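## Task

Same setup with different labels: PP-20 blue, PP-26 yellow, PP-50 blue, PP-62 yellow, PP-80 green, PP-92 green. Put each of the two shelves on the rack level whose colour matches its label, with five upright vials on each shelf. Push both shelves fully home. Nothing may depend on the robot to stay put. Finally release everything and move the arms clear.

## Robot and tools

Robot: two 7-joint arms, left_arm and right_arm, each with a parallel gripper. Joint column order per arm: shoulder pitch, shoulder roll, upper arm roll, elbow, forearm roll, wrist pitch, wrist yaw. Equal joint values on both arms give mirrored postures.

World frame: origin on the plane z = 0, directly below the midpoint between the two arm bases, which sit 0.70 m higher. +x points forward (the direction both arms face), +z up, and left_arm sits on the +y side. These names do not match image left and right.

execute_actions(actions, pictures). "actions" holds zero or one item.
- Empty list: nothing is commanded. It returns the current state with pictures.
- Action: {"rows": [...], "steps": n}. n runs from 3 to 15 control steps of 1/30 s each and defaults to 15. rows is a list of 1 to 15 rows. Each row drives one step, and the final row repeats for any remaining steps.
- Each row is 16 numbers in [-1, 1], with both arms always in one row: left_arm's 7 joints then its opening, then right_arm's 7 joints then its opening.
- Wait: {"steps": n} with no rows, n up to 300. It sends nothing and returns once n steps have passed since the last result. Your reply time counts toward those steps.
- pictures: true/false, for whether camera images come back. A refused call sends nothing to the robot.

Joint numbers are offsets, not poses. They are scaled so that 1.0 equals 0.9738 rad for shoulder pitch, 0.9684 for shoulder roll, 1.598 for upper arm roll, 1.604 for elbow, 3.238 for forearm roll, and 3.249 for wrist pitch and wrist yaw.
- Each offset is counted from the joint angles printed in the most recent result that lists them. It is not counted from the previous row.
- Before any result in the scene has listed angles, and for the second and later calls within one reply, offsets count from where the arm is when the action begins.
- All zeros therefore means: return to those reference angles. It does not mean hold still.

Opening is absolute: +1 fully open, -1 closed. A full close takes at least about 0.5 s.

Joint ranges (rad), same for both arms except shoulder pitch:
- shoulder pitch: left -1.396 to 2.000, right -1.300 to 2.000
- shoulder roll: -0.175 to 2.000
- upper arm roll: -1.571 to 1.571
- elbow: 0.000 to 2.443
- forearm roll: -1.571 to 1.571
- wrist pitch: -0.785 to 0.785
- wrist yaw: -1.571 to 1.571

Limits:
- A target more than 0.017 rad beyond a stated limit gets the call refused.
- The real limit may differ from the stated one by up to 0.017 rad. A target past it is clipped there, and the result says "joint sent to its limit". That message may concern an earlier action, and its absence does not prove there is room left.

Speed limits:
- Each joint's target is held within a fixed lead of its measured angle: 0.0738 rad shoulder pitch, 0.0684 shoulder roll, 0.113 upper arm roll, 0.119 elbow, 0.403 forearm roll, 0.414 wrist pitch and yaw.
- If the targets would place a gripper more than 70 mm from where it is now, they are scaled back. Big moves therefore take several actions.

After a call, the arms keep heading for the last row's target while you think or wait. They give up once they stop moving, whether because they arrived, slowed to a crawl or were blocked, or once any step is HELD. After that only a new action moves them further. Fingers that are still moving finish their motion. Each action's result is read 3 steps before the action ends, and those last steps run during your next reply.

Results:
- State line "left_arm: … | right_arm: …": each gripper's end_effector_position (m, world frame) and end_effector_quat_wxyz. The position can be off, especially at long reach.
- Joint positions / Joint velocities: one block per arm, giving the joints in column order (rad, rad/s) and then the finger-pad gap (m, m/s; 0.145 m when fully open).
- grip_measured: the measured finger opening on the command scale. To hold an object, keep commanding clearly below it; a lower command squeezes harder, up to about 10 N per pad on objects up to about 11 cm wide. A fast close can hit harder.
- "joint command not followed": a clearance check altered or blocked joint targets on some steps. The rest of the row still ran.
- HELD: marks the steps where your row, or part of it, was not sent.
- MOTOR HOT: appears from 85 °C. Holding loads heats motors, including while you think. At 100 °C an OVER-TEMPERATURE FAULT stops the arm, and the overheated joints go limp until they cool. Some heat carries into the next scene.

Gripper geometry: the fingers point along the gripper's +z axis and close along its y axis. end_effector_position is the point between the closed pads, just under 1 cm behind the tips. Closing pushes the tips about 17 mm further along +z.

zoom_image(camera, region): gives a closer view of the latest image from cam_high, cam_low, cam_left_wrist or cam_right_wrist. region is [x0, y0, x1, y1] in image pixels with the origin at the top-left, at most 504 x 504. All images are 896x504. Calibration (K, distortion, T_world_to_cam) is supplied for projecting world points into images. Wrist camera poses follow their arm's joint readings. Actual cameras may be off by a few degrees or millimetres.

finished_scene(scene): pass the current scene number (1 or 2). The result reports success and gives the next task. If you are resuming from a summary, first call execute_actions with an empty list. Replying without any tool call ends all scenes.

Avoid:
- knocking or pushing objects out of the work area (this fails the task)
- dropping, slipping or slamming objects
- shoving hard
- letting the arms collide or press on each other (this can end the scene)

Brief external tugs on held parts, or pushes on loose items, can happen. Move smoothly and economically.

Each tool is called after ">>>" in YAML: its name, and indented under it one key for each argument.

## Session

>>> execute_actions:
  actions: []

Scene clock: 0.00 s of 9600.00 s.
left_arm: end_effector_position=(+0.2704, +0.1569, +0.4514) grip_measured=+1.00 end_effector_quat_wxyz=(-0.005, +0.704, +0.006, +0.710) | right_arm: end_effector_position=(+0.2728, -0.1511, +0.4479) grip_measured=+1.00 end_effector_quat_wxyz=(-0.004, +0.707, +0.008, +0.707)
Joint positions: left_arm=[-0.439  0.333 -0.276  1.813  0.175 -0.281 -0.364  0.145] | right_arm=[-0.422  0.341 -0.291  1.796  0.178 -0.277 -0.343  0.145]
Joint velocities: left_arm=[-0.099  0.011 -0.002 -0.022  0.007 -0.007  0.037 -0.   ] | right_arm=[ 0.055 -0.077 -0.007  0.007 -0.037 -0.007 -0.007  0.   ]
Motor temperatures (°C, as the motors report them): left_arm=[27 24 26 25 28 27 26] | right_arm=[27 27 28 28 26 24 27]

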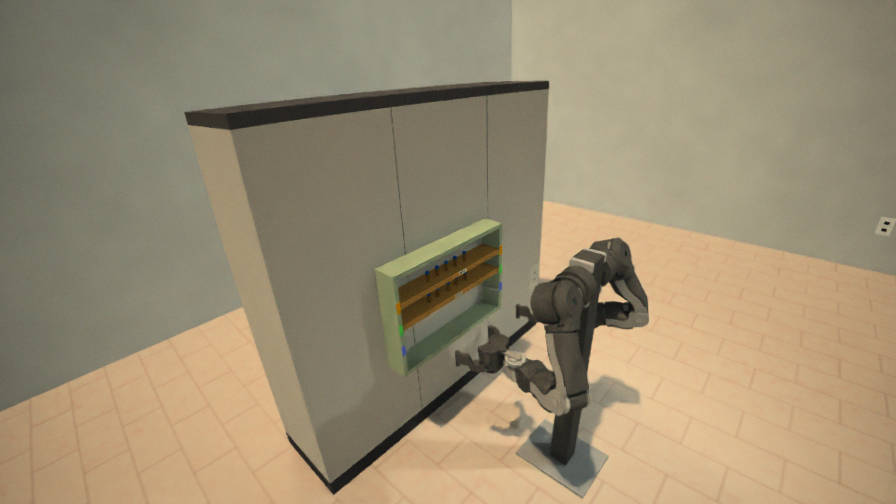

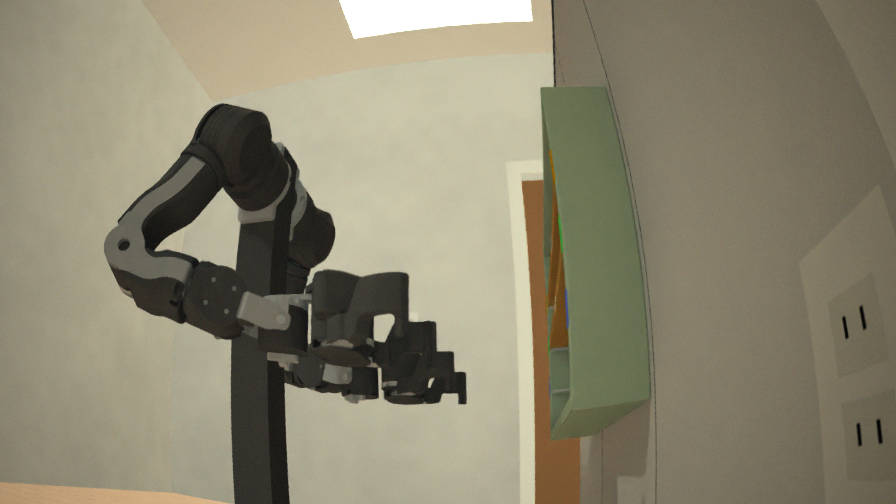

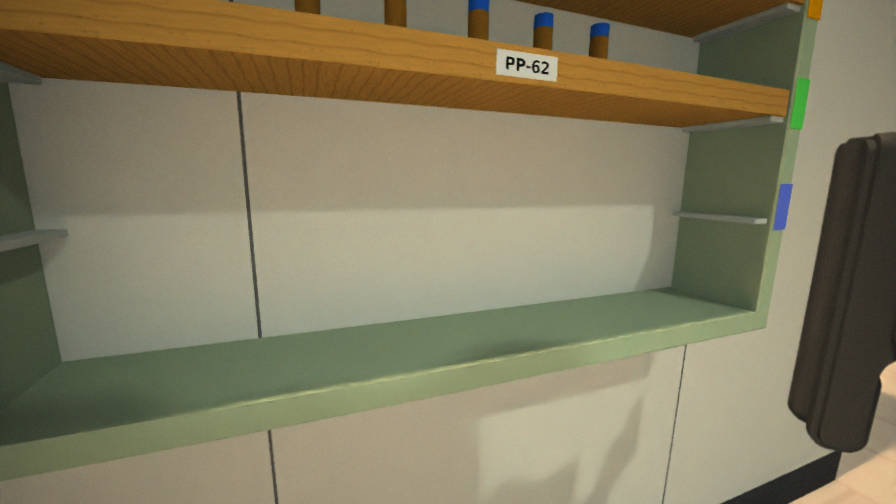

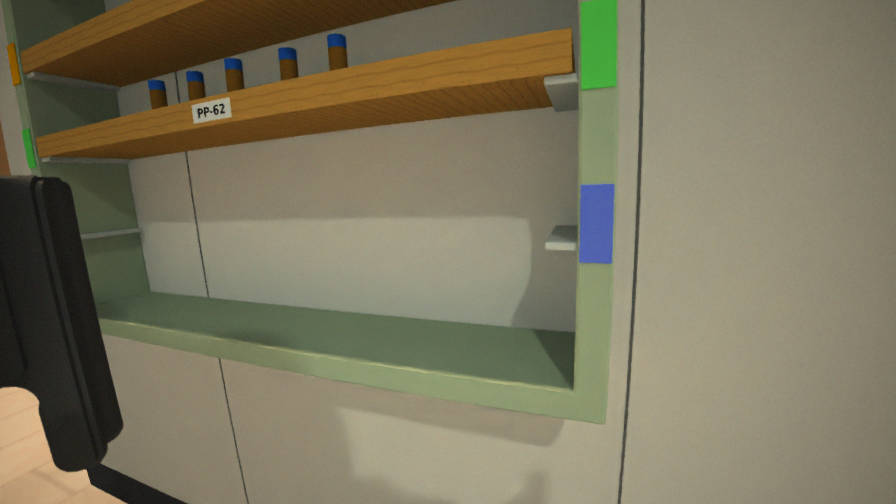

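>>> execute_actions:
  actions:
    - {"rows":[[0.1,-0.344,0.173,0.145,0.377,-0.007,-0.079,-0.45,0.1,-0.352,0.182,0.155,-0.486,-0.009,0.299,-0.45],[0.1,-0.344,0.173,0.145,0.377,-0.007,-0.079,-0.45,0.1,-0.352,0.182,0.155,-0.486,-0.009,0.299,-0.45],[0.15,-0.344,0.173,0.145,0.377,-0.007,-0.079,-0.45,0.15,-0.352,0.182,0.155,-0.486,-0.009,0.299,-0.45],[0.2,-0.344,0.173,0.145,0.377,-0.007,-0.079,-0.45,0.2,-0.352,0.182,0.155,-0.486,-0.009,0.299,-0.45],[0.25,-0.344,0.173,0.145,0.377,-0.007,-0.079,-0.45,0.25,-0.352,0.182,0.155,-0.486,-0.009,0.299,-0.45],[0.3,-0.344,0.173,0.145,0.377,-0.007,-0.079,-0.45,0.3,-0.352,0.182,0.155,-0.486,-0.009,0.299,-0.45],[0.35,-0.344,0.173,0.145,0.377,-0.007,-0.079,-0.45,0.35,-0.352,0.182,0.155,-0.486,-0.009,0.299,-0.45],[0.4,-0.344,0.173,0.145,0.377,-0.007,-0.079,-0.45,0.4,-0.352,0.182,0.155,-0.486,-0.009,0.299,-0.45],[0.45,-0.344,0.173,0.145,0.377,-0.007,-0.079,-0.45,0.45,-0.352,0.182,0.155,-0.486,-0.009,0.299,-0.45],[0.5,-0.344,0.173,0.145,0.377,-0.007,-0.079,-0.45,0.495,-0.352,0.182,0.155,-0.486,-0.009,0.299,-0.45],[0.54,-0.344,0.173,0.145,0.377,-0.007,-0.079,-0.45,0.533,-0.352,0.182,0.155,-0.486,-0.009,0.299,-0.45],[0.57,-0.344,0.173,0.145,0.377,-0.007,-0.079,-0.45,0.562,-0.352,0.182,0.155,-0.486,-0.009,0.299,-0.45]]}

>>> execute_actions:
  actions:
    - {"steps":10}
  pictures: true

>>> zoom_image:
  camera: "cam_high"
  region: [400,240,500,310]

Scene clock: 0.83 s of 9600.00 s.
left_arm: end_effector_position=(+0.3586, +0.2088, +0.6048) grip_measured=-0.45 end_effector_quat_wxyz=(+0.415, +0.394, +0.582, +0.578) | right_arm: end_effector_position=(+0.3597, -0.0976, +0.6088) grip_measured=-0.45 end_effector_quat_wxyz=(+0.414, +0.392, +0.579, +0.583)
Joint positions: left_arm=[ 0.125  0.     0.001  2.053  1.387 -0.303 -0.619  0.042] | right_arm=[ 0.138 -0.001  0.     2.051 -1.378 -0.304  0.621  0.042]
Joint velocities: left_arm=[ 0.407  0.011 -0.012 -0.002  0.198  0.007 -0.051 -0.   ] | right_arm=[ 0.473 -0.099 -0.09   0.022 -0.242  0.051  0.007 -0.   ]
Motor temperatures (°C, as the motors report them): left_arm=[27 24 26 25 28 28 26] | right_arm=[27 27 28 28 26 24 27]
Steps of this call (steps 1 to 13: nothing new was sent; steps 14 to 25: the first 12 steps of this action). Readings (joint positions):
14: left_arm=[-0.430 0.275 -0.213 1.856 0.266 -0.271 -0.438] | right_arm=[-0.414 0.289 -0.216 1.835 0.089 -0.268 -0.251]
15: left_arm=[-0.377 0.193 -0.113 1.942 0.418 -0.277 -0.523] | right_arm=[-0.366 0.213 -0.112 1.920 -0.059 -0.275 -0.110]
17: left_arm=[-0.213 0.094 0.034 2.083 0.772 -0.316 -0.587] | right_arm=[-0.194 0.101 0.029 2.086 -0.416 -0.307 0.228]
21: left_arm=[-0.074 -0.008 -0.011 2.030 1.337 -0.300 -0.629] | right_arm=[-0.060 -0.003 -0.012 2.034 -1.157 -0.315 0.608]
25: the state above

Scene clock: 1.17 s of 9600.00 s.
left_arm: end_effector_position=(+0.3585, +0.2082, +0.5982) grip_measured=-0.45 end_effector_quat_wxyz=(+0.411, +0.400, +0.587, +0.572) | right_arm: end_effector_position=(+0.3596, -0.0986, +0.6014) grip_measured=-0.45 end_effector_quat_wxyz=(+0.414, +0.397, +0.586, +0.573)
Joint positions: left_arm=[ 0.114  0.     0.001  2.046  1.394 -0.303 -0.619  0.042] | right_arm=[ 0.125 -0.001 -0.001  2.046 -1.394 -0.304  0.624  0.042]
Joint velocities: left_arm=[-0.033 -0.011 -0.007 -0.012 -0.007  0.022 -0.007 -0.   ] | right_arm=[-0.011  0.077  0.007  0.012 -0.051 -0.007  0.022  0.   ]
Motor temperatures (°C, as the motors report them): left_arm=[27 24 26 25 28 28 26] | right_arm=[27 27 28 28 26 24 27]
Kept back: nothing.
Steps of this call (steps 1 to 3: the last 3 steps of your previous action; steps 4 to 10: the robot went on to your last target). Readings (joint positions):
1: left_arm=[0.129 0.000 0.001 2.053 1.389 -0.303 -0.618] | right_arm=[0.142 -0.001 -0.001 2.051 -1.384 -0.304 0.621]
2: left_arm=[0.120 0.000 0.001 2.051 1.391 -0.303 -0.618] | right_arm=[0.132 -0.001 -0.001 2.051 -1.389 -0.304 0.621]
4: left_arm=[0.113 0.000 0.001 2.046 1.394 -0.303 -0.619] | right_arm=[0.123 -0.001 -0.001 2.046 -1.394 -0.304 0.624]
8: left_arm=[0.114 0.000 0.001 2.046 1.394 -0.303 -0.619] | right_arm=[0.125 -0.001 -0.001 2.046 -1.394 -0.304 0.624]
10: the state above
camera_calibration (this result's frames):
cam_left_wrist: T_world_to_cam=[[-0.326926, -0.0953446, 0.940228, -0.428904], [0.183662, -0.982339, -0.0357539, 0.171948], [0.927032, 0.160995, 0.338664, -0.512003], [0, 0, 0, 1]] pos_world=[0.302842, 0.210448, 0.582812]
cam_right_wrist: T_world_to_cam=[[0.318742, 0.120957, 0.940092, -0.666175], [0.185669, -0.980577, 0.0632143, -0.189023], [0.929479, 0.154396, -0.335009, -0.0655263], [0, 0, 0, 1]] pos_world=[0.308339, -0.094656, 0.616263]

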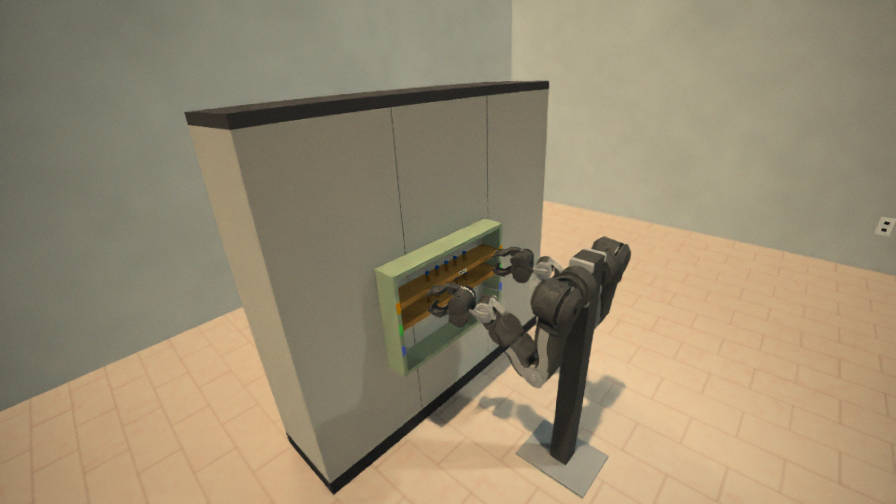

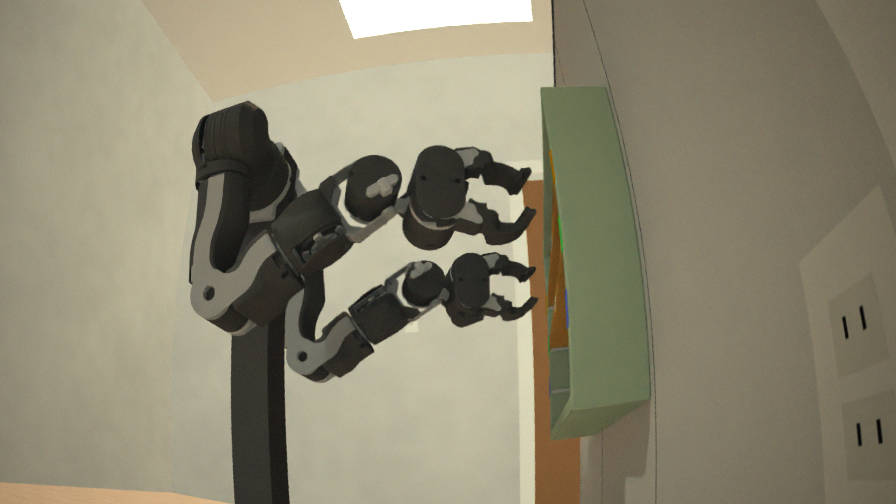

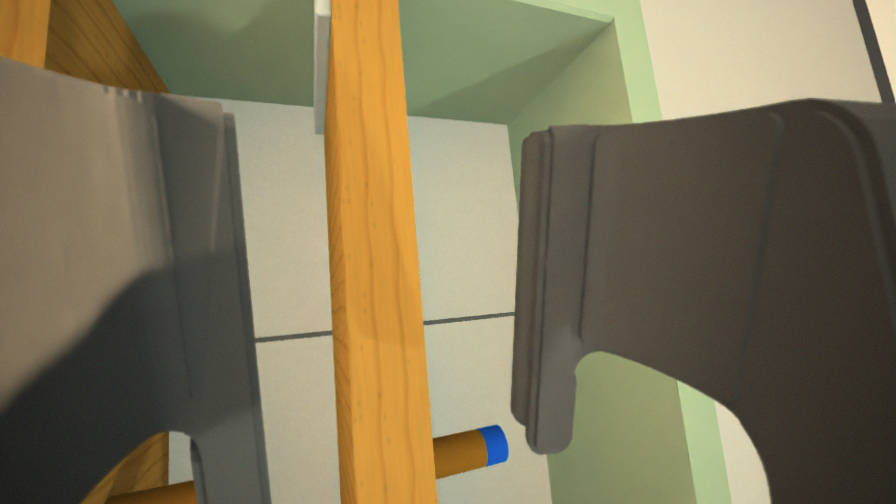

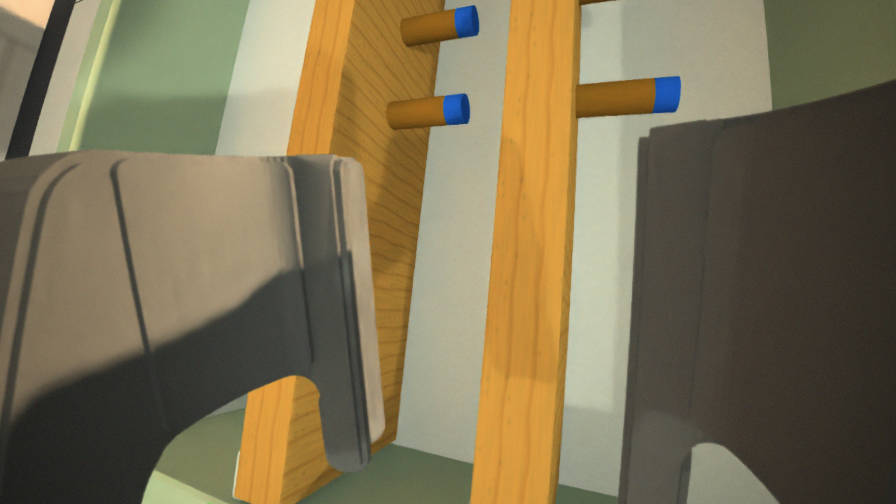

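Region (400, 240, 500, 310) of cam_high's 896x504 image, scaled by 5.040, with more detail than that image has; it fills the top 353 rows of this view, and the rest is white.

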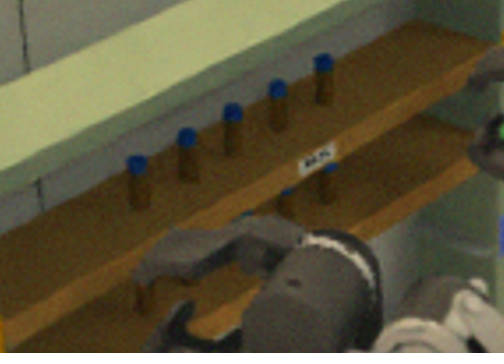

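>>> execute_actions:
  actions:
    - {"rows":[[0.012,0,0,-0.006,0,0,0.002,-0.45,0.012,0,0,-0.006,0,0,-0.002,-0.45],[0.035,0,0,-0.022,0,0,0.004,-0.45,0.035,0,0,-0.022,0,0,-0.004,-0.45],[0.068,0,0,-0.047,0,0,0.007,-0.45,0.068,0,0,-0.047,0,0,-0.007,-0.45],[0.105,0,0,-0.076,0,0,0.01,-0.45,0.105,0,0,-0.076,0,0,-0.01,-0.45],[0.145,0,0,-0.108,0,0,0.013,-0.45,0.145,0,0,-0.108,0,0,-0.013,-0.45],[0.185,0,0,-0.14,0,0,0.017,-0.45,0.185,0,0,-0.14,0,0,-0.017,-0.45],[0.225,0,0,-0.172,0,0,0.02,-0.45,0.225,0,0,-0.172,0,0,-0.02,-0.45],[0.262,0,0,-0.202,0,0,0.023,-0.45,0.261,0,0,-0.202,0,0,-0.023,-0.45],[0.292,0,0,-0.226,0,0,0.026,-0.45,0.29,0,0,-0.227,0,0,-0.025,-0.45],[0.311,0,0,-0.241,0,0,0.028,-0.45,0.309,0,0,-0.242,0,0,-0.027,-0.45],[0.32,0,0,-0.248,0,0,0.029,-0.45,0.318,0,0,-0.249,0,0,-0.028,-0.45]]}

>>> execute_actions:
  actions:
    - {"steps":5}
  pictures: true

Scene clock: 1.80 s of 9600.00 s.
left_arm: end_effector_position=(+0.4340, +0.2084, +0.6033) grip_measured=-0.45 end_effector_quat_wxyz=(+0.405, +0.405, +0.579, +0.580) | right_arm: end_effector_position=(+0.4350, -0.0982, +0.6057) grip_measured=-0.45 end_effector_quat_wxyz=(+0.406, +0.404, +0.579, +0.580)
Joint positions: left_arm=[ 0.428  0.     0.001  1.651  1.394 -0.303 -0.534  0.042] | right_arm=[ 0.438 -0.001 -0.001  1.65  -1.394 -0.304  0.542  0.042]
Joint velocities: left_arm=[-0.099 -0.033 -0.002 -0.012 -0.051 -0.007  0.007  0.   ] | right_arm=[ 0.121 -0.033 -0.012 -0.017  0.037 -0.037 -0.11  -0.   ]
Motor temperatures (°C, as the motors report them): left_arm=[27 24 26 25 28 28 26] | right_arm=[27 27 28 28 26 24 27]
Steps of this call (steps 1 to 7: the robot went on to your last target; steps 8 to 19: the first 12 steps of this action). Readings (joint positions):
8: left_arm=[0.119 0.000 0.001 2.042 1.394 -0.303 -0.619] | right_arm=[0.129 -0.001 -0.001 2.042 -1.394 -0.304 0.624]
9: left_arm=[0.138 0.000 0.001 2.021 1.393 -0.303 -0.616] | right_arm=[0.149 -0.001 -0.001 2.022 -1.394 -0.304 0.621]
11: left_arm=[0.215 0.000 0.001 1.932 1.393 -0.304 -0.602] | right_arm=[0.226 -0.001 -0.001 1.932 -1.394 -0.304 0.607]
15: left_arm=[0.367 0.000 0.001 1.728 1.394 -0.303 -0.563] | right_arm=[0.378 -0.001 -0.001 1.729 -1.394 -0.304 0.567]
19: the state above

Scene clock: 1.97 s of 9600.00 s.
left_arm: end_effector_position=(+0.4339, +0.2084, +0.6035) grip_measured=-0.45 end_effector_quat_wxyz=(+0.406, +0.405, +0.578, +0.581) | right_arm: end_effector_position=(+0.4350, -0.0982, +0.6062) grip_measured=-0.45 end_effector_quat_wxyz=(+0.406, +0.404, +0.579, +0.581)
Joint positions: left_arm=[ 0.428  0.     0.001  1.651  1.394 -0.303 -0.531  0.042] | right_arm=[ 0.438 -0.001 -0.001  1.65  -1.394 -0.304  0.539  0.042]
Joint velocities: left_arm=[ 0.011 -0.033 -0.022 -0.002 -0.051 -0.051 -0.066  0.   ] | right_arm=[ 0.077 -0.033 -0.012 -0.002  0.007  0.022 -0.007  0.   ]
Motor temperatures (°C, as the motors report them): left_arm=[27 24 26 25 28 28 26] | right_arm=[27 27 28 28 26 24 27]
Kept back: nothing.
Steps of this call (steps 1 to 3: the last 3 steps of your previous action; steps 4 to 5: the robot went on to your last target). Readings (joint positions):
1: left_arm=[0.428 0.000 0.001 1.651 1.394 -0.303 -0.533] | right_arm=[0.438 -0.001 -0.001 1.650 -1.394 -0.304 0.540]
2: left_arm=[0.428 0.000 0.001 1.651 1.394 -0.303 -0.532] | right_arm=[0.438 -0.001 -0.001 1.650 -1.394 -0.304 0.540]
4: left_arm=[0.428 0.000 0.001 1.651 1.394 -0.303 -0.531] | right_arm=[0.438 -0.001 -0.001 1.650 -1.394 -0.304 0.539]
5: the state above
camera_calibration (this result's frames):
cam_left_wrist: T_world_to_cam=[[-0.328255, -0.123408, 0.936493, -0.400511], [0.184626, -0.980689, -0.0645177, 0.17507], [0.92637, 0.151723, 0.344701, -0.585118], [0, 0, 0, 1]] pos_world=[0.378243, 0.211039, 0.588062]
cam_right_wrist: T_world_to_cam=[[0.321666, 0.0942822, 0.942148, -0.699919], [0.187485, -0.981671, 0.0342265, -0.186294], [0.928106, 0.165629, -0.333446, -0.133289], [0, 0, 0, 1]] pos_world=[0.383774, -0.0948128, 0.621358]

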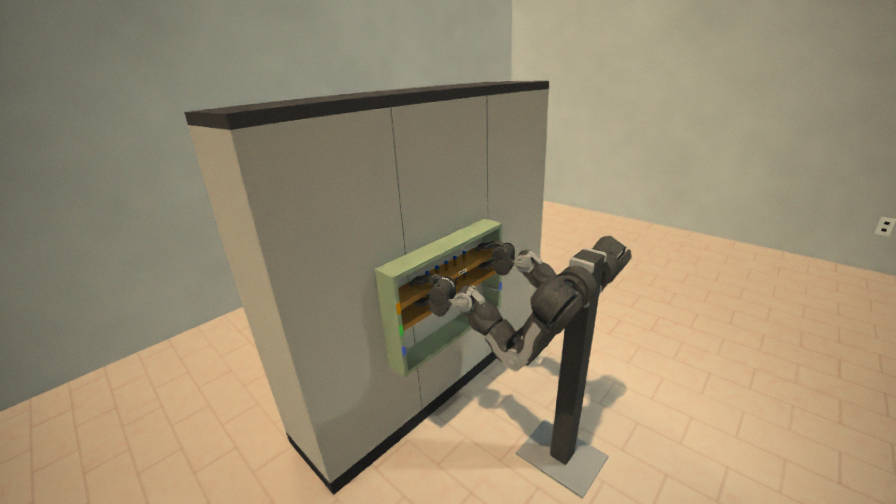

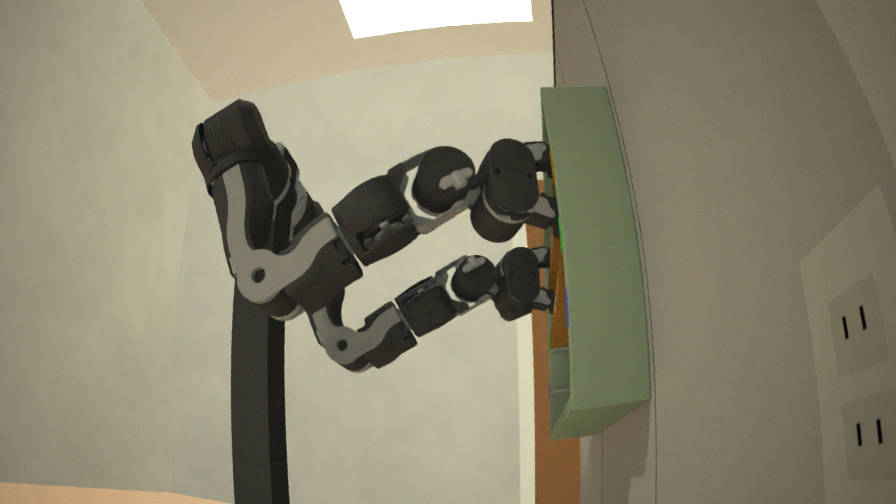

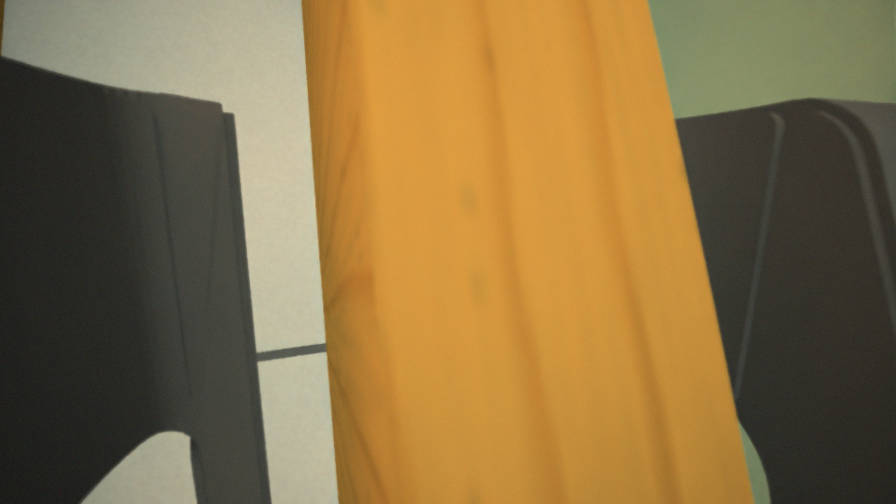

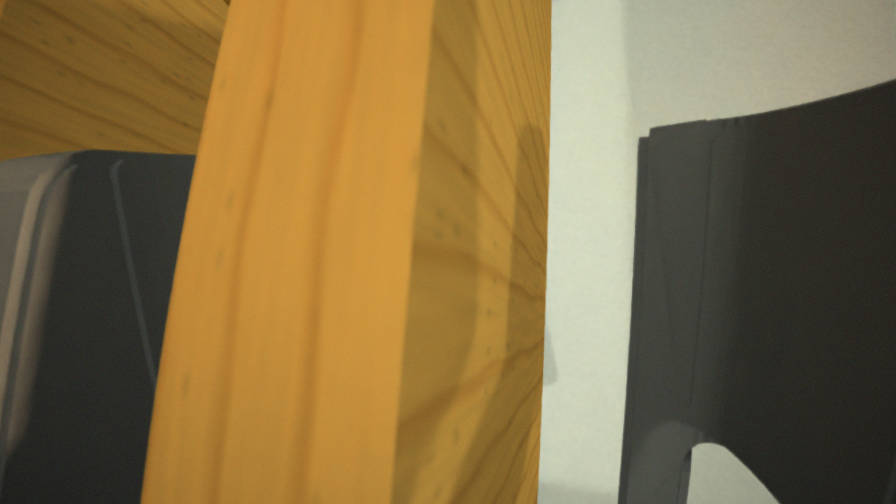

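>>> execute_actions:
  actions:
    - {"rows":[[0,0,0,-0.011,0,0,0.006,-0.55,0,0,0,-0.011,0,0,-0.005,-0.55],[0,0,0,-0.011,0,0,0.006,-0.64,0,0,0,-0.011,0,0,-0.005,-0.64],[0,0,0,-0.011,0,0,0.006,-0.7,0,0,0,-0.011,0,0,-0.005,-0.7],[0,0,0,-0.011,0,0,0.006,-0.74,0,0,0,-0.011,0,0,-0.005,-0.74],[0,0,0,-0.011,0,0,0.006,-0.78,0,0,0,-0.011,0,0,-0.005,-0.78],[0,0,0,-0.011,0,0,0.006,-0.85,0,0,0,-0.011,0,0,-0.005,-0.85],[0,0,0,-0.011,0,0,0.006,-1,0,0,0,-0.011,0,0,-0.005,-1]],"steps":11}

>>> execute_actions:
  actions:
    - {"rows":[[0.001,0,0,0.006,0,0,0.001,-1,0.001,0,0,0.006,0,0,-0.001,-1],[-0.005,0,0,0.013,-0.001,0,0,-1,-0.005,0,0,0.013,0.001,0,0,-1],[-0.014,0,0,0.022,-0.002,0.001,-0.002,-1,-0.014,0,0,0.022,0.002,0.001,0.002,-1],[-0.027,0,0,0.035,-0.003,0.002,-0.005,-1,-0.027,0,0,0.035,0.003,0.002,0.005,-1],[-0.042,0,0,0.05,-0.004,0.002,-0.008,-1,-0.042,0,0,0.05,0.004,0.002,0.008,-1],[-0.059,0,0,0.067,-0.005,0.003,-0.011,-1,-0.059,0,0,0.067,0.005,0.003,0.011,-1],[-0.077,0,0,0.086,-0.007,0.004,-0.015,-1,-0.077,0,0,0.086,0.007,0.004,0.015,-1],[-0.096,0,0,0.104,-0.008,0.005,-0.019,-1,-0.096,0,0,0.104,0.008,0.005,0.019,-1],[-0.114,0,0,0.123,-0.009,0.006,-0.023,-1,-0.114,0,0,0.123,0.009,0.006,0.023,-1],[-0.131,0,0,0.14,-0.01,0.006,-0.026,-1,-0.131,0,0,0.14,0.01,0.006,0.026,-1],[-0.146,0,0,0.155,-0.011,0.007,-0.029,-1,-0.146,0,0,0.155,0.011,0.007,0.029,-1],[-0.159,0,0,0.168,-0.012,0.007,-0.031,-1,-0.159,0,0,0.168,0.012,0.007,0.031,-1],[-0.168,0,0,0.177,-0.012,0.007,-0.033,-1,-0.168,0,0,0.177,0.012,0.007,0.033,-1],[-0.174,0,0,0.183,-0.012,0.007,-0.034,-1,-0.174,0,0,0.183,0.012,0.007,0.034,-1],[-0.176,0,0,0.185,-0.012,0.007,-0.034,-1,-0.176,0,0,0.185,0.012,0.007,0.034,-1]]}

>>> execute_actions:
  actions:
    - {"steps":6}

>>> execute_actions:
  actions:
    - {"rows":[[0.001,0,0,0.006,-0.001,0,0.002,-1,0.001,0,0,0.006,0.001,0,-0.002,-1],[-0.005,0,0,0.01,-0.001,0,0.001,-1,-0.005,0,0,0.01,0.001,0,-0.001,-1],[-0.014,0,0,0.017,-0.001,0,0,-1,-0.014,0,0,0.017,0.001,0,0,-1],[-0.027,0,0,0.027,-0.002,0.001,-0.001,-1,-0.027,0,0,0.027,0.002,0.001,0.001,-1],[-0.043,0,0,0.039,-0.002,0.001,-0.002,-1,-0.043,0,0,0.039,0.002,0.001,0.002,-1],[-0.06,0,0,0.053,-0.002,0.001,-0.003,-1,-0.06,0,0,0.053,0.002,0.001,0.003,-1],[-0.079,0,0,0.067,-0.003,0.002,-0.005,-1,-0.079,0,0,0.067,0.003,0.002,0.005,-1],[-0.098,0,0,0.082,-0.003,0.002,-0.007,-1,-0.098,0,0,0.082,0.003,0.002,0.007,-1],[-0.117,0,0,0.096,-0.004,0.002,-0.008,-1,-0.117,0,0,0.096,0.004,0.002,0.008,-1],[-0.134,0,0,0.11,-0.004,0.003,-0.01,-1,-0.134,0,0,0.11,0.004,0.003,0.01,-1],[-0.15,0,0,0.122,-0.004,0.003,-0.011,-1,-0.15,0,0,0.122,0.004,0.003,0.011,-1],[-0.163,0,0,0.132,-0.005,0.003,-0.012,-1,-0.163,0,0,0.132,0.005,0.003,0.012,-1],[-0.172,0,0,0.139,-0.005,0.003,-0.013,-1,-0.172,0,0,0.139,0.005,0.004,0.013,-1],[-0.178,0,0,0.143,-0.005,0.003,-0.014,-1,-0.178,0,0,0.143,0.005,0.004,0.014,-1],[-0.18,0,0,0.145,-0.005,0.003,-0.014,-1,-0.18,0,0,0.145,0.005,0.004,0.014,-1]]}

>>> execute_actions:
  actions:
    - {"steps":6}

>>> execute_actions:
  actions:
    - {"rows":[[0,0,0,0.002,0.002,-0.001,0.009,-1,0,0,0,0.002,-0.002,-0.001,-0.009,-1],[-0.006,0,0,-0.004,0.004,-0.002,0.017,-1,-0.006,0,0,-0.004,-0.004,-0.002,-0.017,-1],[-0.015,0,0,-0.012,0.006,-0.004,0.026,-1,-0.015,0,0,-0.012,-0.006,-0.004,-0.026,-1],[-0.027,0,0,-0.023,0.009,-0.006,0.037,-1,-0.027,0,0,-0.023,-0.009,-0.006,-0.037,-1],[-0.042,0,0,-0.037,0.013,-0.008,0.049,-1,-0.042,0,0,-0.037,-0.013,-0.008,-0.049,-1],[-0.058,0,0,-0.052,0.017,-0.011,0.063,-1,-0.058,0,0,-0.052,-0.017,-0.011,-0.063,-1],[-0.076,0,0,-0.068,0.021,-0.013,0.077,-1,-0.076,0,0,-0.068,-0.021,-0.013,-0.077,-1],[-0.094,0,0,-0.084,0.025,-0.015,0.091,-1,-0.094,0,0,-0.084,-0.025,-0.015,-0.091,-1],[-0.112,0,0,-0.1,0.029,-0.017,0.104,-1,-0.112,0,0,-0.1,-0.029,-0.017,-0.104,-1],[-0.128,0,0,-0.115,0.033,-0.019,0.116,-1,-0.128,0,0,-0.115,-0.033,-0.019,-0.116,-1],[-0.143,0,0,-0.128,0.036,-0.02,0.126,-1,-0.143,0,0,-0.128,-0.036,-0.02,-0.126,-1],[-0.155,0,0,-0.138,0.038,-0.021,0.133,-1,-0.155,0,0,-0.138,-0.038,-0.021,-0.133,-1],[-0.164,0,0,-0.146,0.039,-0.021,0.137,-1,-0.164,0,0,-0.146,-0.039,-0.021,-0.137,-1],[-0.169,0,0,-0.151,0.04,-0.021,0.139,-1,-0.169,0,0,-0.151,-0.04,-0.021,-0.139,-1],[-0.171,0,0,-0.153,0.04,-0.021,0.139,-1,-0.171,0,0,-0.153,-0.04,-0.021,-0.139,-1]]}

>>> execute_actions:
  actions:
    - {"steps":8}
  pictures: true

Scene clock: 3.07 s of 9600.00 s.
left_arm: end_effector_position=(+0.4358, +0.2084, +0.6013) grip_measured=-0.76 end_effector_quat_wxyz=(+0.406, +0.405, +0.576, +0.583) | right_arm: end_effector_position=(+0.4368, -0.0982, +0.6031) grip_measured=-0.76 end_effector_quat_wxyz=(+0.406, +0.404, +0.579, +0.580)
Joint positions: left_arm=[ 0.429  0.     0.001  1.634  1.397 -0.305 -0.51   0.018] | right_arm=[ 0.439 -0.001 -0.001  1.633 -1.398 -0.306  0.525  0.018]
Joint velocities: left_arm=[-0.033 -0.033 -0.012 -0.002 -0.066  0.007 -0.037 -0.   ] | right_arm=[-0.055 -0.011 -0.017 -0.007  0.022  0.037  0.022 -0.   ]
Motor temperatures (°C, as the motors report them): left_arm=[27 24 26 25 28 28 26] | right_arm=[27 27 28 28 26 24 27]
Steps of this call (steps 1 to 15: the robot went on to your last target; steps 16 to 25: nothing new was sent; steps 26 to 33: the first 8 steps of this action). Readings (joint positions):
26: left_arm=[0.428 0.000 0.001 1.643 1.394 -0.303 -0.523] | right_arm=[0.439 -0.001 -0.001 1.642 -1.394 -0.304 0.532]
27: left_arm=[0.428 0.000 0.001 1.634 1.394 -0.303 -0.521] | right_arm=[0.439 -0.001 -0.001 1.634 -1.394 -0.304 0.531]
29: left_arm=[0.428 0.000 0.001 1.633 1.394 -0.303 -0.513] | right_arm=[0.439 -0.001 -0.001 1.633 -1.394 -0.304 0.527]
33: the state above

Scene clock: 3.57 s of 9600.00 s.
left_arm: end_effector_position=(+0.3919, +0.2081, +0.6107) grip_measured=-0.76 end_effector_quat_wxyz=(+0.410, +0.401, +0.574, +0.584) | right_arm: end_effector_position=(+0.3926, -0.0978, +0.6117) grip_measured=-0.76 end_effector_quat_wxyz=(+0.408, +0.400, +0.578, +0.583)
Joint positions: left_arm=[ 0.273 -0.     0.001  1.895  1.371 -0.287 -0.606  0.018] | right_arm=[ 0.283 -0.001 -0.001  1.894 -1.369 -0.292  0.623  0.018]
Joint velocities: left_arm=[-0.297 -0.033 -0.007  0.535 -0.125 -0.022 -0.125  0.   ] | right_arm=[-0.297 -0.077  0.032  0.53   0.095  0.066  0.139 -0.   ]
Motor temperatures (°C, as the motors report them): left_arm=[27 24 26 25 28 28 26] | right_arm=[27 27 28 28 26 24 27]
Steps of this call (steps 1 to 3: the last 3 steps of your previous action; steps 4 to 15: the first 12 steps of this action, its rows measured from where the robot was after step 3). Readings (joint positions):
3: left_arm=[0.429 0.000 0.001 1.634 1.397 -0.305 -0.510] | right_arm=[0.439 -0.001 -0.001 1.633 -1.398 -0.306 0.524]
4: left_arm=[0.428 0.000 0.001 1.636 1.399 -0.305 -0.510] | right_arm=[0.439 -0.001 -0.001 1.635 -1.400 -0.307 0.526]
5: left_arm=[0.426 -0.000 0.001 1.643 1.400 -0.305 -0.513] | right_arm=[0.436 -0.001 -0.001 1.642 -1.400 -0.307 0.529]
7: left_arm=[0.403 -0.000 0.001 1.679 1.398 -0.304 -0.524] | right_arm=[0.414 -0.001 -0.001 1.679 -1.398 -0.306 0.540]
11: left_arm=[0.334 -0.000 0.001 1.790 1.384 -0.296 -0.564] | right_arm=[0.344 -0.001 -0.001 1.789 -1.383 -0.299 0.581]
15: the state above

Scene clock: 3.77 s of 9600.00 s.
left_arm: end_effector_position=(+0.3868, +0.2080, +0.6106) grip_measured=-0.76 end_effector_quat_wxyz=(+0.409, +0.403, +0.576, +0.582) | right_arm: end_effector_position=(+0.3875, -0.0977, +0.6118) grip_measured=-0.76 end_effector_quat_wxyz=(+0.406, +0.401, +0.580, +0.581)
Joint positions: left_arm=[ 0.256 -0.     0.001  1.924  1.367 -0.284 -0.626  0.018] | right_arm=[ 0.266 -0.001 -0.001  1.923 -1.365 -0.29   0.643  0.018]
Joint velocities: left_arm=[ 0.099  0.055  0.002 -0.012 -0.007  0.007 -0.007 -0.   ] | right_arm=[-0.055  0.011  0.012  0.007 -0.037  0.037  0.022  0.   ]
Motor temperatures (°C, as the motors report them): left_arm=[27 24 26 25 28 28 26] | right_arm=[27 27 28 28 26 24 27]
Kept back: nothing.
Steps of this call (steps 1 to 3: the last 3 steps of your previous action; steps 4 to 6: the robot went on to your last target). Readings (joint positions):
1: left_arm=[0.263 -0.000 0.001 1.911 1.369 -0.286 -0.614] | right_arm=[0.273 -0.001 -0.001 1.909 -1.367 -0.291 0.631]
2: left_arm=[0.257 -0.000 0.001 1.921 1.368 -0.285 -0.619] | right_arm=[0.268 -0.001 -0.001 1.919 -1.365 -0.291 0.636]
4: left_arm=[0.256 -0.000 0.001 1.924 1.367 -0.284 -0.624] | right_arm=[0.266 -0.001 -0.001 1.923 -1.365 -0.290 0.641]
6: the state above

Scene clock: 4.17 s of 9600.00 s.
left_arm: end_effector_position=(+0.3466, +0.2077, +0.6119) grip_measured=-0.76 end_effector_quat_wxyz=(+0.411, +0.402, +0.577, +0.581) | right_arm: end_effector_position=(+0.3471, -0.0974, +0.6136) grip_measured=-0.76 end_effector_quat_wxyz=(+0.408, +0.398, +0.580, +0.581)
Joint positions: left_arm=[ 0.095 -0.     0.001  2.128  1.361 -0.277 -0.668  0.018] | right_arm=[ 0.106 -0.001 -0.001  2.128 -1.354 -0.286  0.684  0.018]
Joint velocities: left_arm=[-0.297  0.033  0.012  0.432 -0.037  0.022 -0.066  0.   ] | right_arm=[-0.341  0.055 -0.002  0.393  0.007 -0.037 -0.022 -0.   ]
Motor temperatures (°C, as the motors report them): left_arm=[27 24 26 25 28 28 26] | right_arm=[27 27 28 28 26 24 27]
Steps of this call (steps 1 to 12: the first 12 steps of this action). Readings (joint positions):
1: left_arm=[0.256 -0.000 0.001 1.925 1.368 -0.284 -0.627] | right_arm=[0.266 -0.001 -0.001 1.924 -1.365 -0.290 0.643]
2: left_arm=[0.252 -0.000 0.001 1.930 1.369 -0.284 -0.628] | right_arm=[0.263 -0.001 -0.001 1.929 -1.365 -0.290 0.645]
4: left_arm=[0.230 -0.000 0.001 1.958 1.369 -0.284 -0.632] | right_arm=[0.241 -0.001 -0.001 1.957 -1.364 -0.290 0.650]
8: left_arm=[0.158 -0.000 0.001 2.045 1.366 -0.281 -0.650] | right_arm=[0.170 -0.001 -0.001 2.045 -1.361 -0.288 0.666]
12: the state above

Scene clock: 4.37 s of 9600.00 s.
left_arm: end_effector_position=(+0.3424, +0.2076, +0.6118) grip_measured=-0.76 end_effector_quat_wxyz=(+0.410, +0.403, +0.578, +0.579) | right_arm: end_effector_position=(+0.3427, -0.0975, +0.6135) grip_measured=-0.76 end_effector_quat_wxyz=(+0.407, +0.400, +0.581, +0.580)
Joint positions: left_arm=[ 0.078 -0.     0.001  2.15   1.359 -0.274 -0.678  0.018] | right_arm=[ 0.09  -0.001 -0.001  2.15  -1.352 -0.283  0.694  0.018]
Joint velocities: left_arm=[-0.033 -0.033 -0.007  0.002 -0.037 -0.095 -0.051 -0.   ] | right_arm=[ 0.055 -0.033  0.012 -0.007  0.007 -0.051 -0.037  0.   ]
Motor temperatures (°C, as the motors report them): left_arm=[27 24 26 25 28 28 26] | right_arm=[27 27 28 28 26 24 27]
Kept back: nothing.
Steps of this call (steps 1 to 3: the last 3 steps of your previous action; steps 4 to 6: the robot went on to your last target). Readings (joint positions):
1: left_arm=[0.085 -0.000 0.001 2.140 1.360 -0.276 -0.671] | right_arm=[0.097 -0.001 -0.001 2.140 -1.353 -0.285 0.687]
2: left_arm=[0.080 -0.000 0.001 2.147 1.359 -0.276 -0.674] | right_arm=[0.092 -0.001 -0.001 2.147 -1.352 -0.284 0.690]
4: left_arm=[0.078 -0.000 0.001 2.150 1.359 -0.275 -0.677] | right_arm=[0.090 -0.001 -0.001 2.150 -1.352 -0.284 0.693]
6: the state above

Scene clock: 4.77 s of 9600.00 s.
left_arm: end_effector_position=(+0.3447, +0.2081, +0.5373) grip_measured=-0.76 end_effector_quat_wxyz=(+0.405, +0.406, +0.582, +0.576) | right_arm: end_effector_position=(+0.3462, -0.0973, +0.5396) grip_measured=-0.76 end_effector_quat_wxyz=(+0.403, +0.403, +0.585, +0.577)
Joint positions: left_arm=[-0.076 -0.     0.001  1.928  1.475 -0.336 -0.303  0.018] | right_arm=[-0.064 -0.001 -0.001  1.928 -1.47  -0.343  0.318  0.018]
Joint velocities: left_arm=[-0.319 -0.011 -0.012 -0.379  0.3   -0.11   0.564 -0.001] | right_arm=[-0.297 -0.011 -0.012 -0.388 -0.3   -0.154 -0.564  0.001]
Motor temperatures (°C, as the motors report them): left_arm=[27 24 26 25 28 28 26] | right_arm=[27 27 28 28 26 24 27]
Steps of this call (steps 1 to 12: the first 12 steps of this action). Readings (joint positions):
1: left_arm=[0.077 -0.000 0.001 2.150 1.363 -0.275 -0.675] | right_arm=[0.090 -0.001 -0.001 2.150 -1.355 -0.284 0.689]
2: left_arm=[0.074 -0.000 0.001 2.147 1.368 -0.277 -0.658] | right_arm=[0.086 -0.001 -0.001 2.147 -1.360 -0.286 0.674]
4: left_arm=[0.056 -0.000 0.001 2.120 1.380 -0.287 -0.603] | right_arm=[0.067 -0.001 -0.001 2.120 -1.372 -0.296 0.620]
8: left_arm=[-0.015 -0.000 0.001 2.016 1.428 -0.314 -0.453] | right_arm=[-0.003 -0.001 -0.001 2.018 -1.422 -0.323 0.469]
12: the state above

Scene clock: 5.03 s of 9600.00 s.
left_arm: end_effector_position=(+0.3435, +0.2082, +0.5306) grip_measured=-0.76 end_effector_quat_wxyz=(+0.408, +0.403, +0.579, +0.579) | right_arm: end_effector_position=(+0.3450, -0.0973, +0.5326) grip_measured=-0.76 end_effector_quat_wxyz=(+0.405, +0.400, +0.582, +0.580)
Joint positions: left_arm=[-0.093 -0.     0.001  1.901  1.491 -0.34  -0.245  0.018] | right_arm=[-0.081 -0.001 -0.001  1.902 -1.487 -0.348  0.262  0.018]
Joint velocities: left_arm=[-0.033 -0.033 -0.007 -0.002 -0.022  0.051 -0.022 -0.   ] | right_arm=[ 0.033  0.011 -0.022  0.012  0.007 -0.007 -0.051  0.   ]
Motor temperatures (°C, as the motors report them): left_arm=[27 24 26 25 28 28 26] | right_arm=[27 27 28 28 26 24 27]
Kept back: nothing.
Steps of this call (steps 1 to 3: the last 3 steps of your previous action; steps 4 to 8: the robot went on to your last target). Readings (joint positions):
1: left_arm=[-0.086 -0.000 0.001 1.914 1.481 -0.338 -0.282] | right_arm=[-0.074 -0.001 -0.001 1.915 -1.477 -0.346 0.297]
2: left_arm=[-0.092 -0.000 0.001 1.905 1.487 -0.339 -0.268] | right_arm=[-0.080 -0.001 -0.001 1.906 -1.482 -0.347 0.283]
4: left_arm=[-0.093 -0.000 0.001 1.901 1.491 -0.340 -0.254] | right_arm=[-0.081 -0.001 -0.001 1.902 -1.486 -0.347 0.269]
8: the state above
camera_calibration (this result's frames):
cam_left_wrist: T_world_to_cam=[[-0.331506, -0.116713, 0.936206, -0.362082], [0.184239, -0.981222, -0.0570865, 0.183139], [0.925289, 0.153561, 0.346784, -0.477332], [0, 0, 0, 1]] pos_world=[0.287896, 0.21074, 0.514969]
cam_right_wrist: T_world_to_cam=[[0.321489, 0.102218, 0.94138, -0.600454], [0.19411, -0.980158, 0.0401383, -0.171237], [0.926804, 0.169827, -0.334951, -0.072824], [0, 0, 0, 1]] pos_world=[0.293772, -0.0940949, 0.547736]

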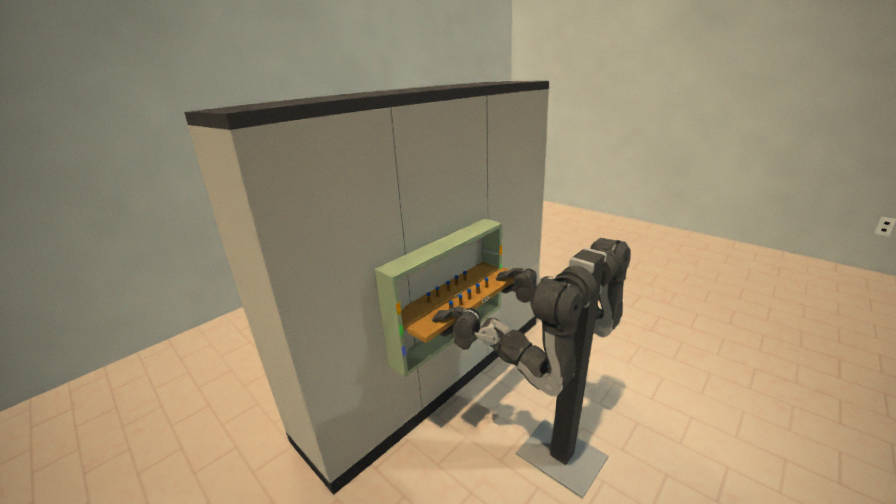

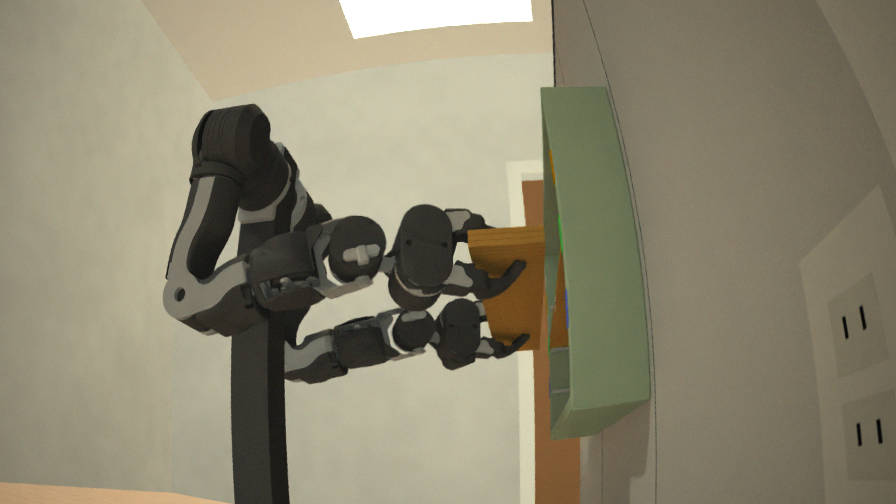

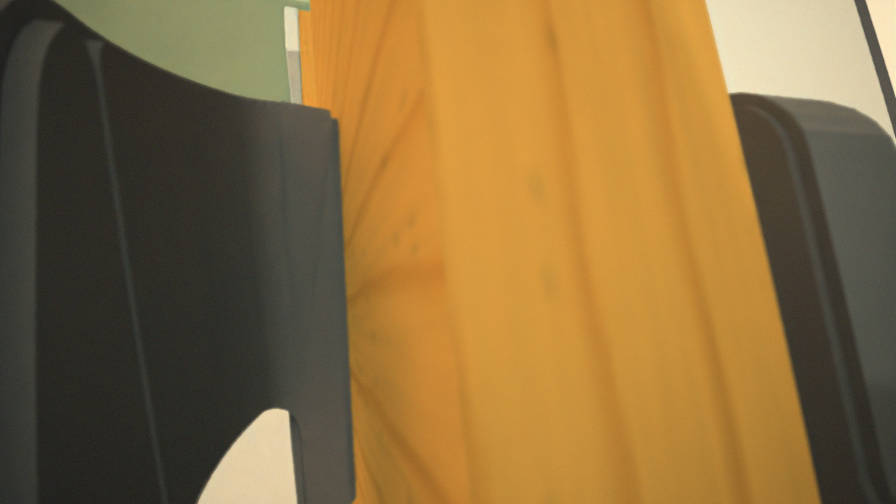

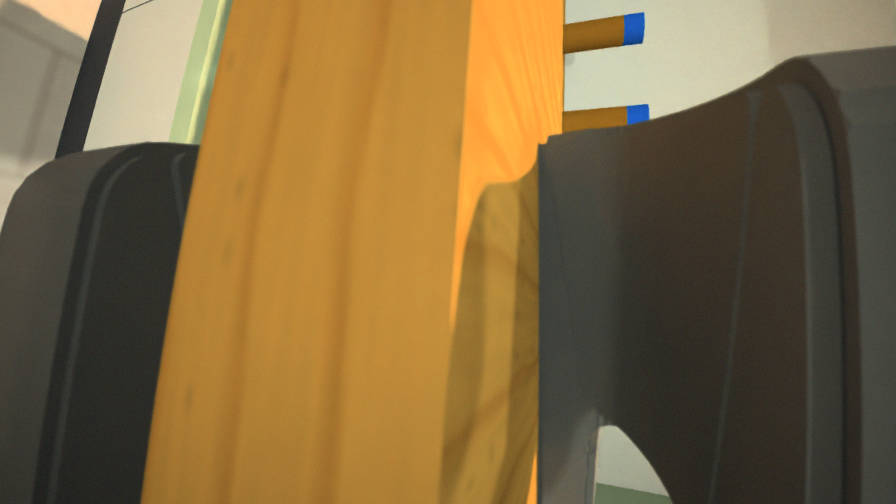

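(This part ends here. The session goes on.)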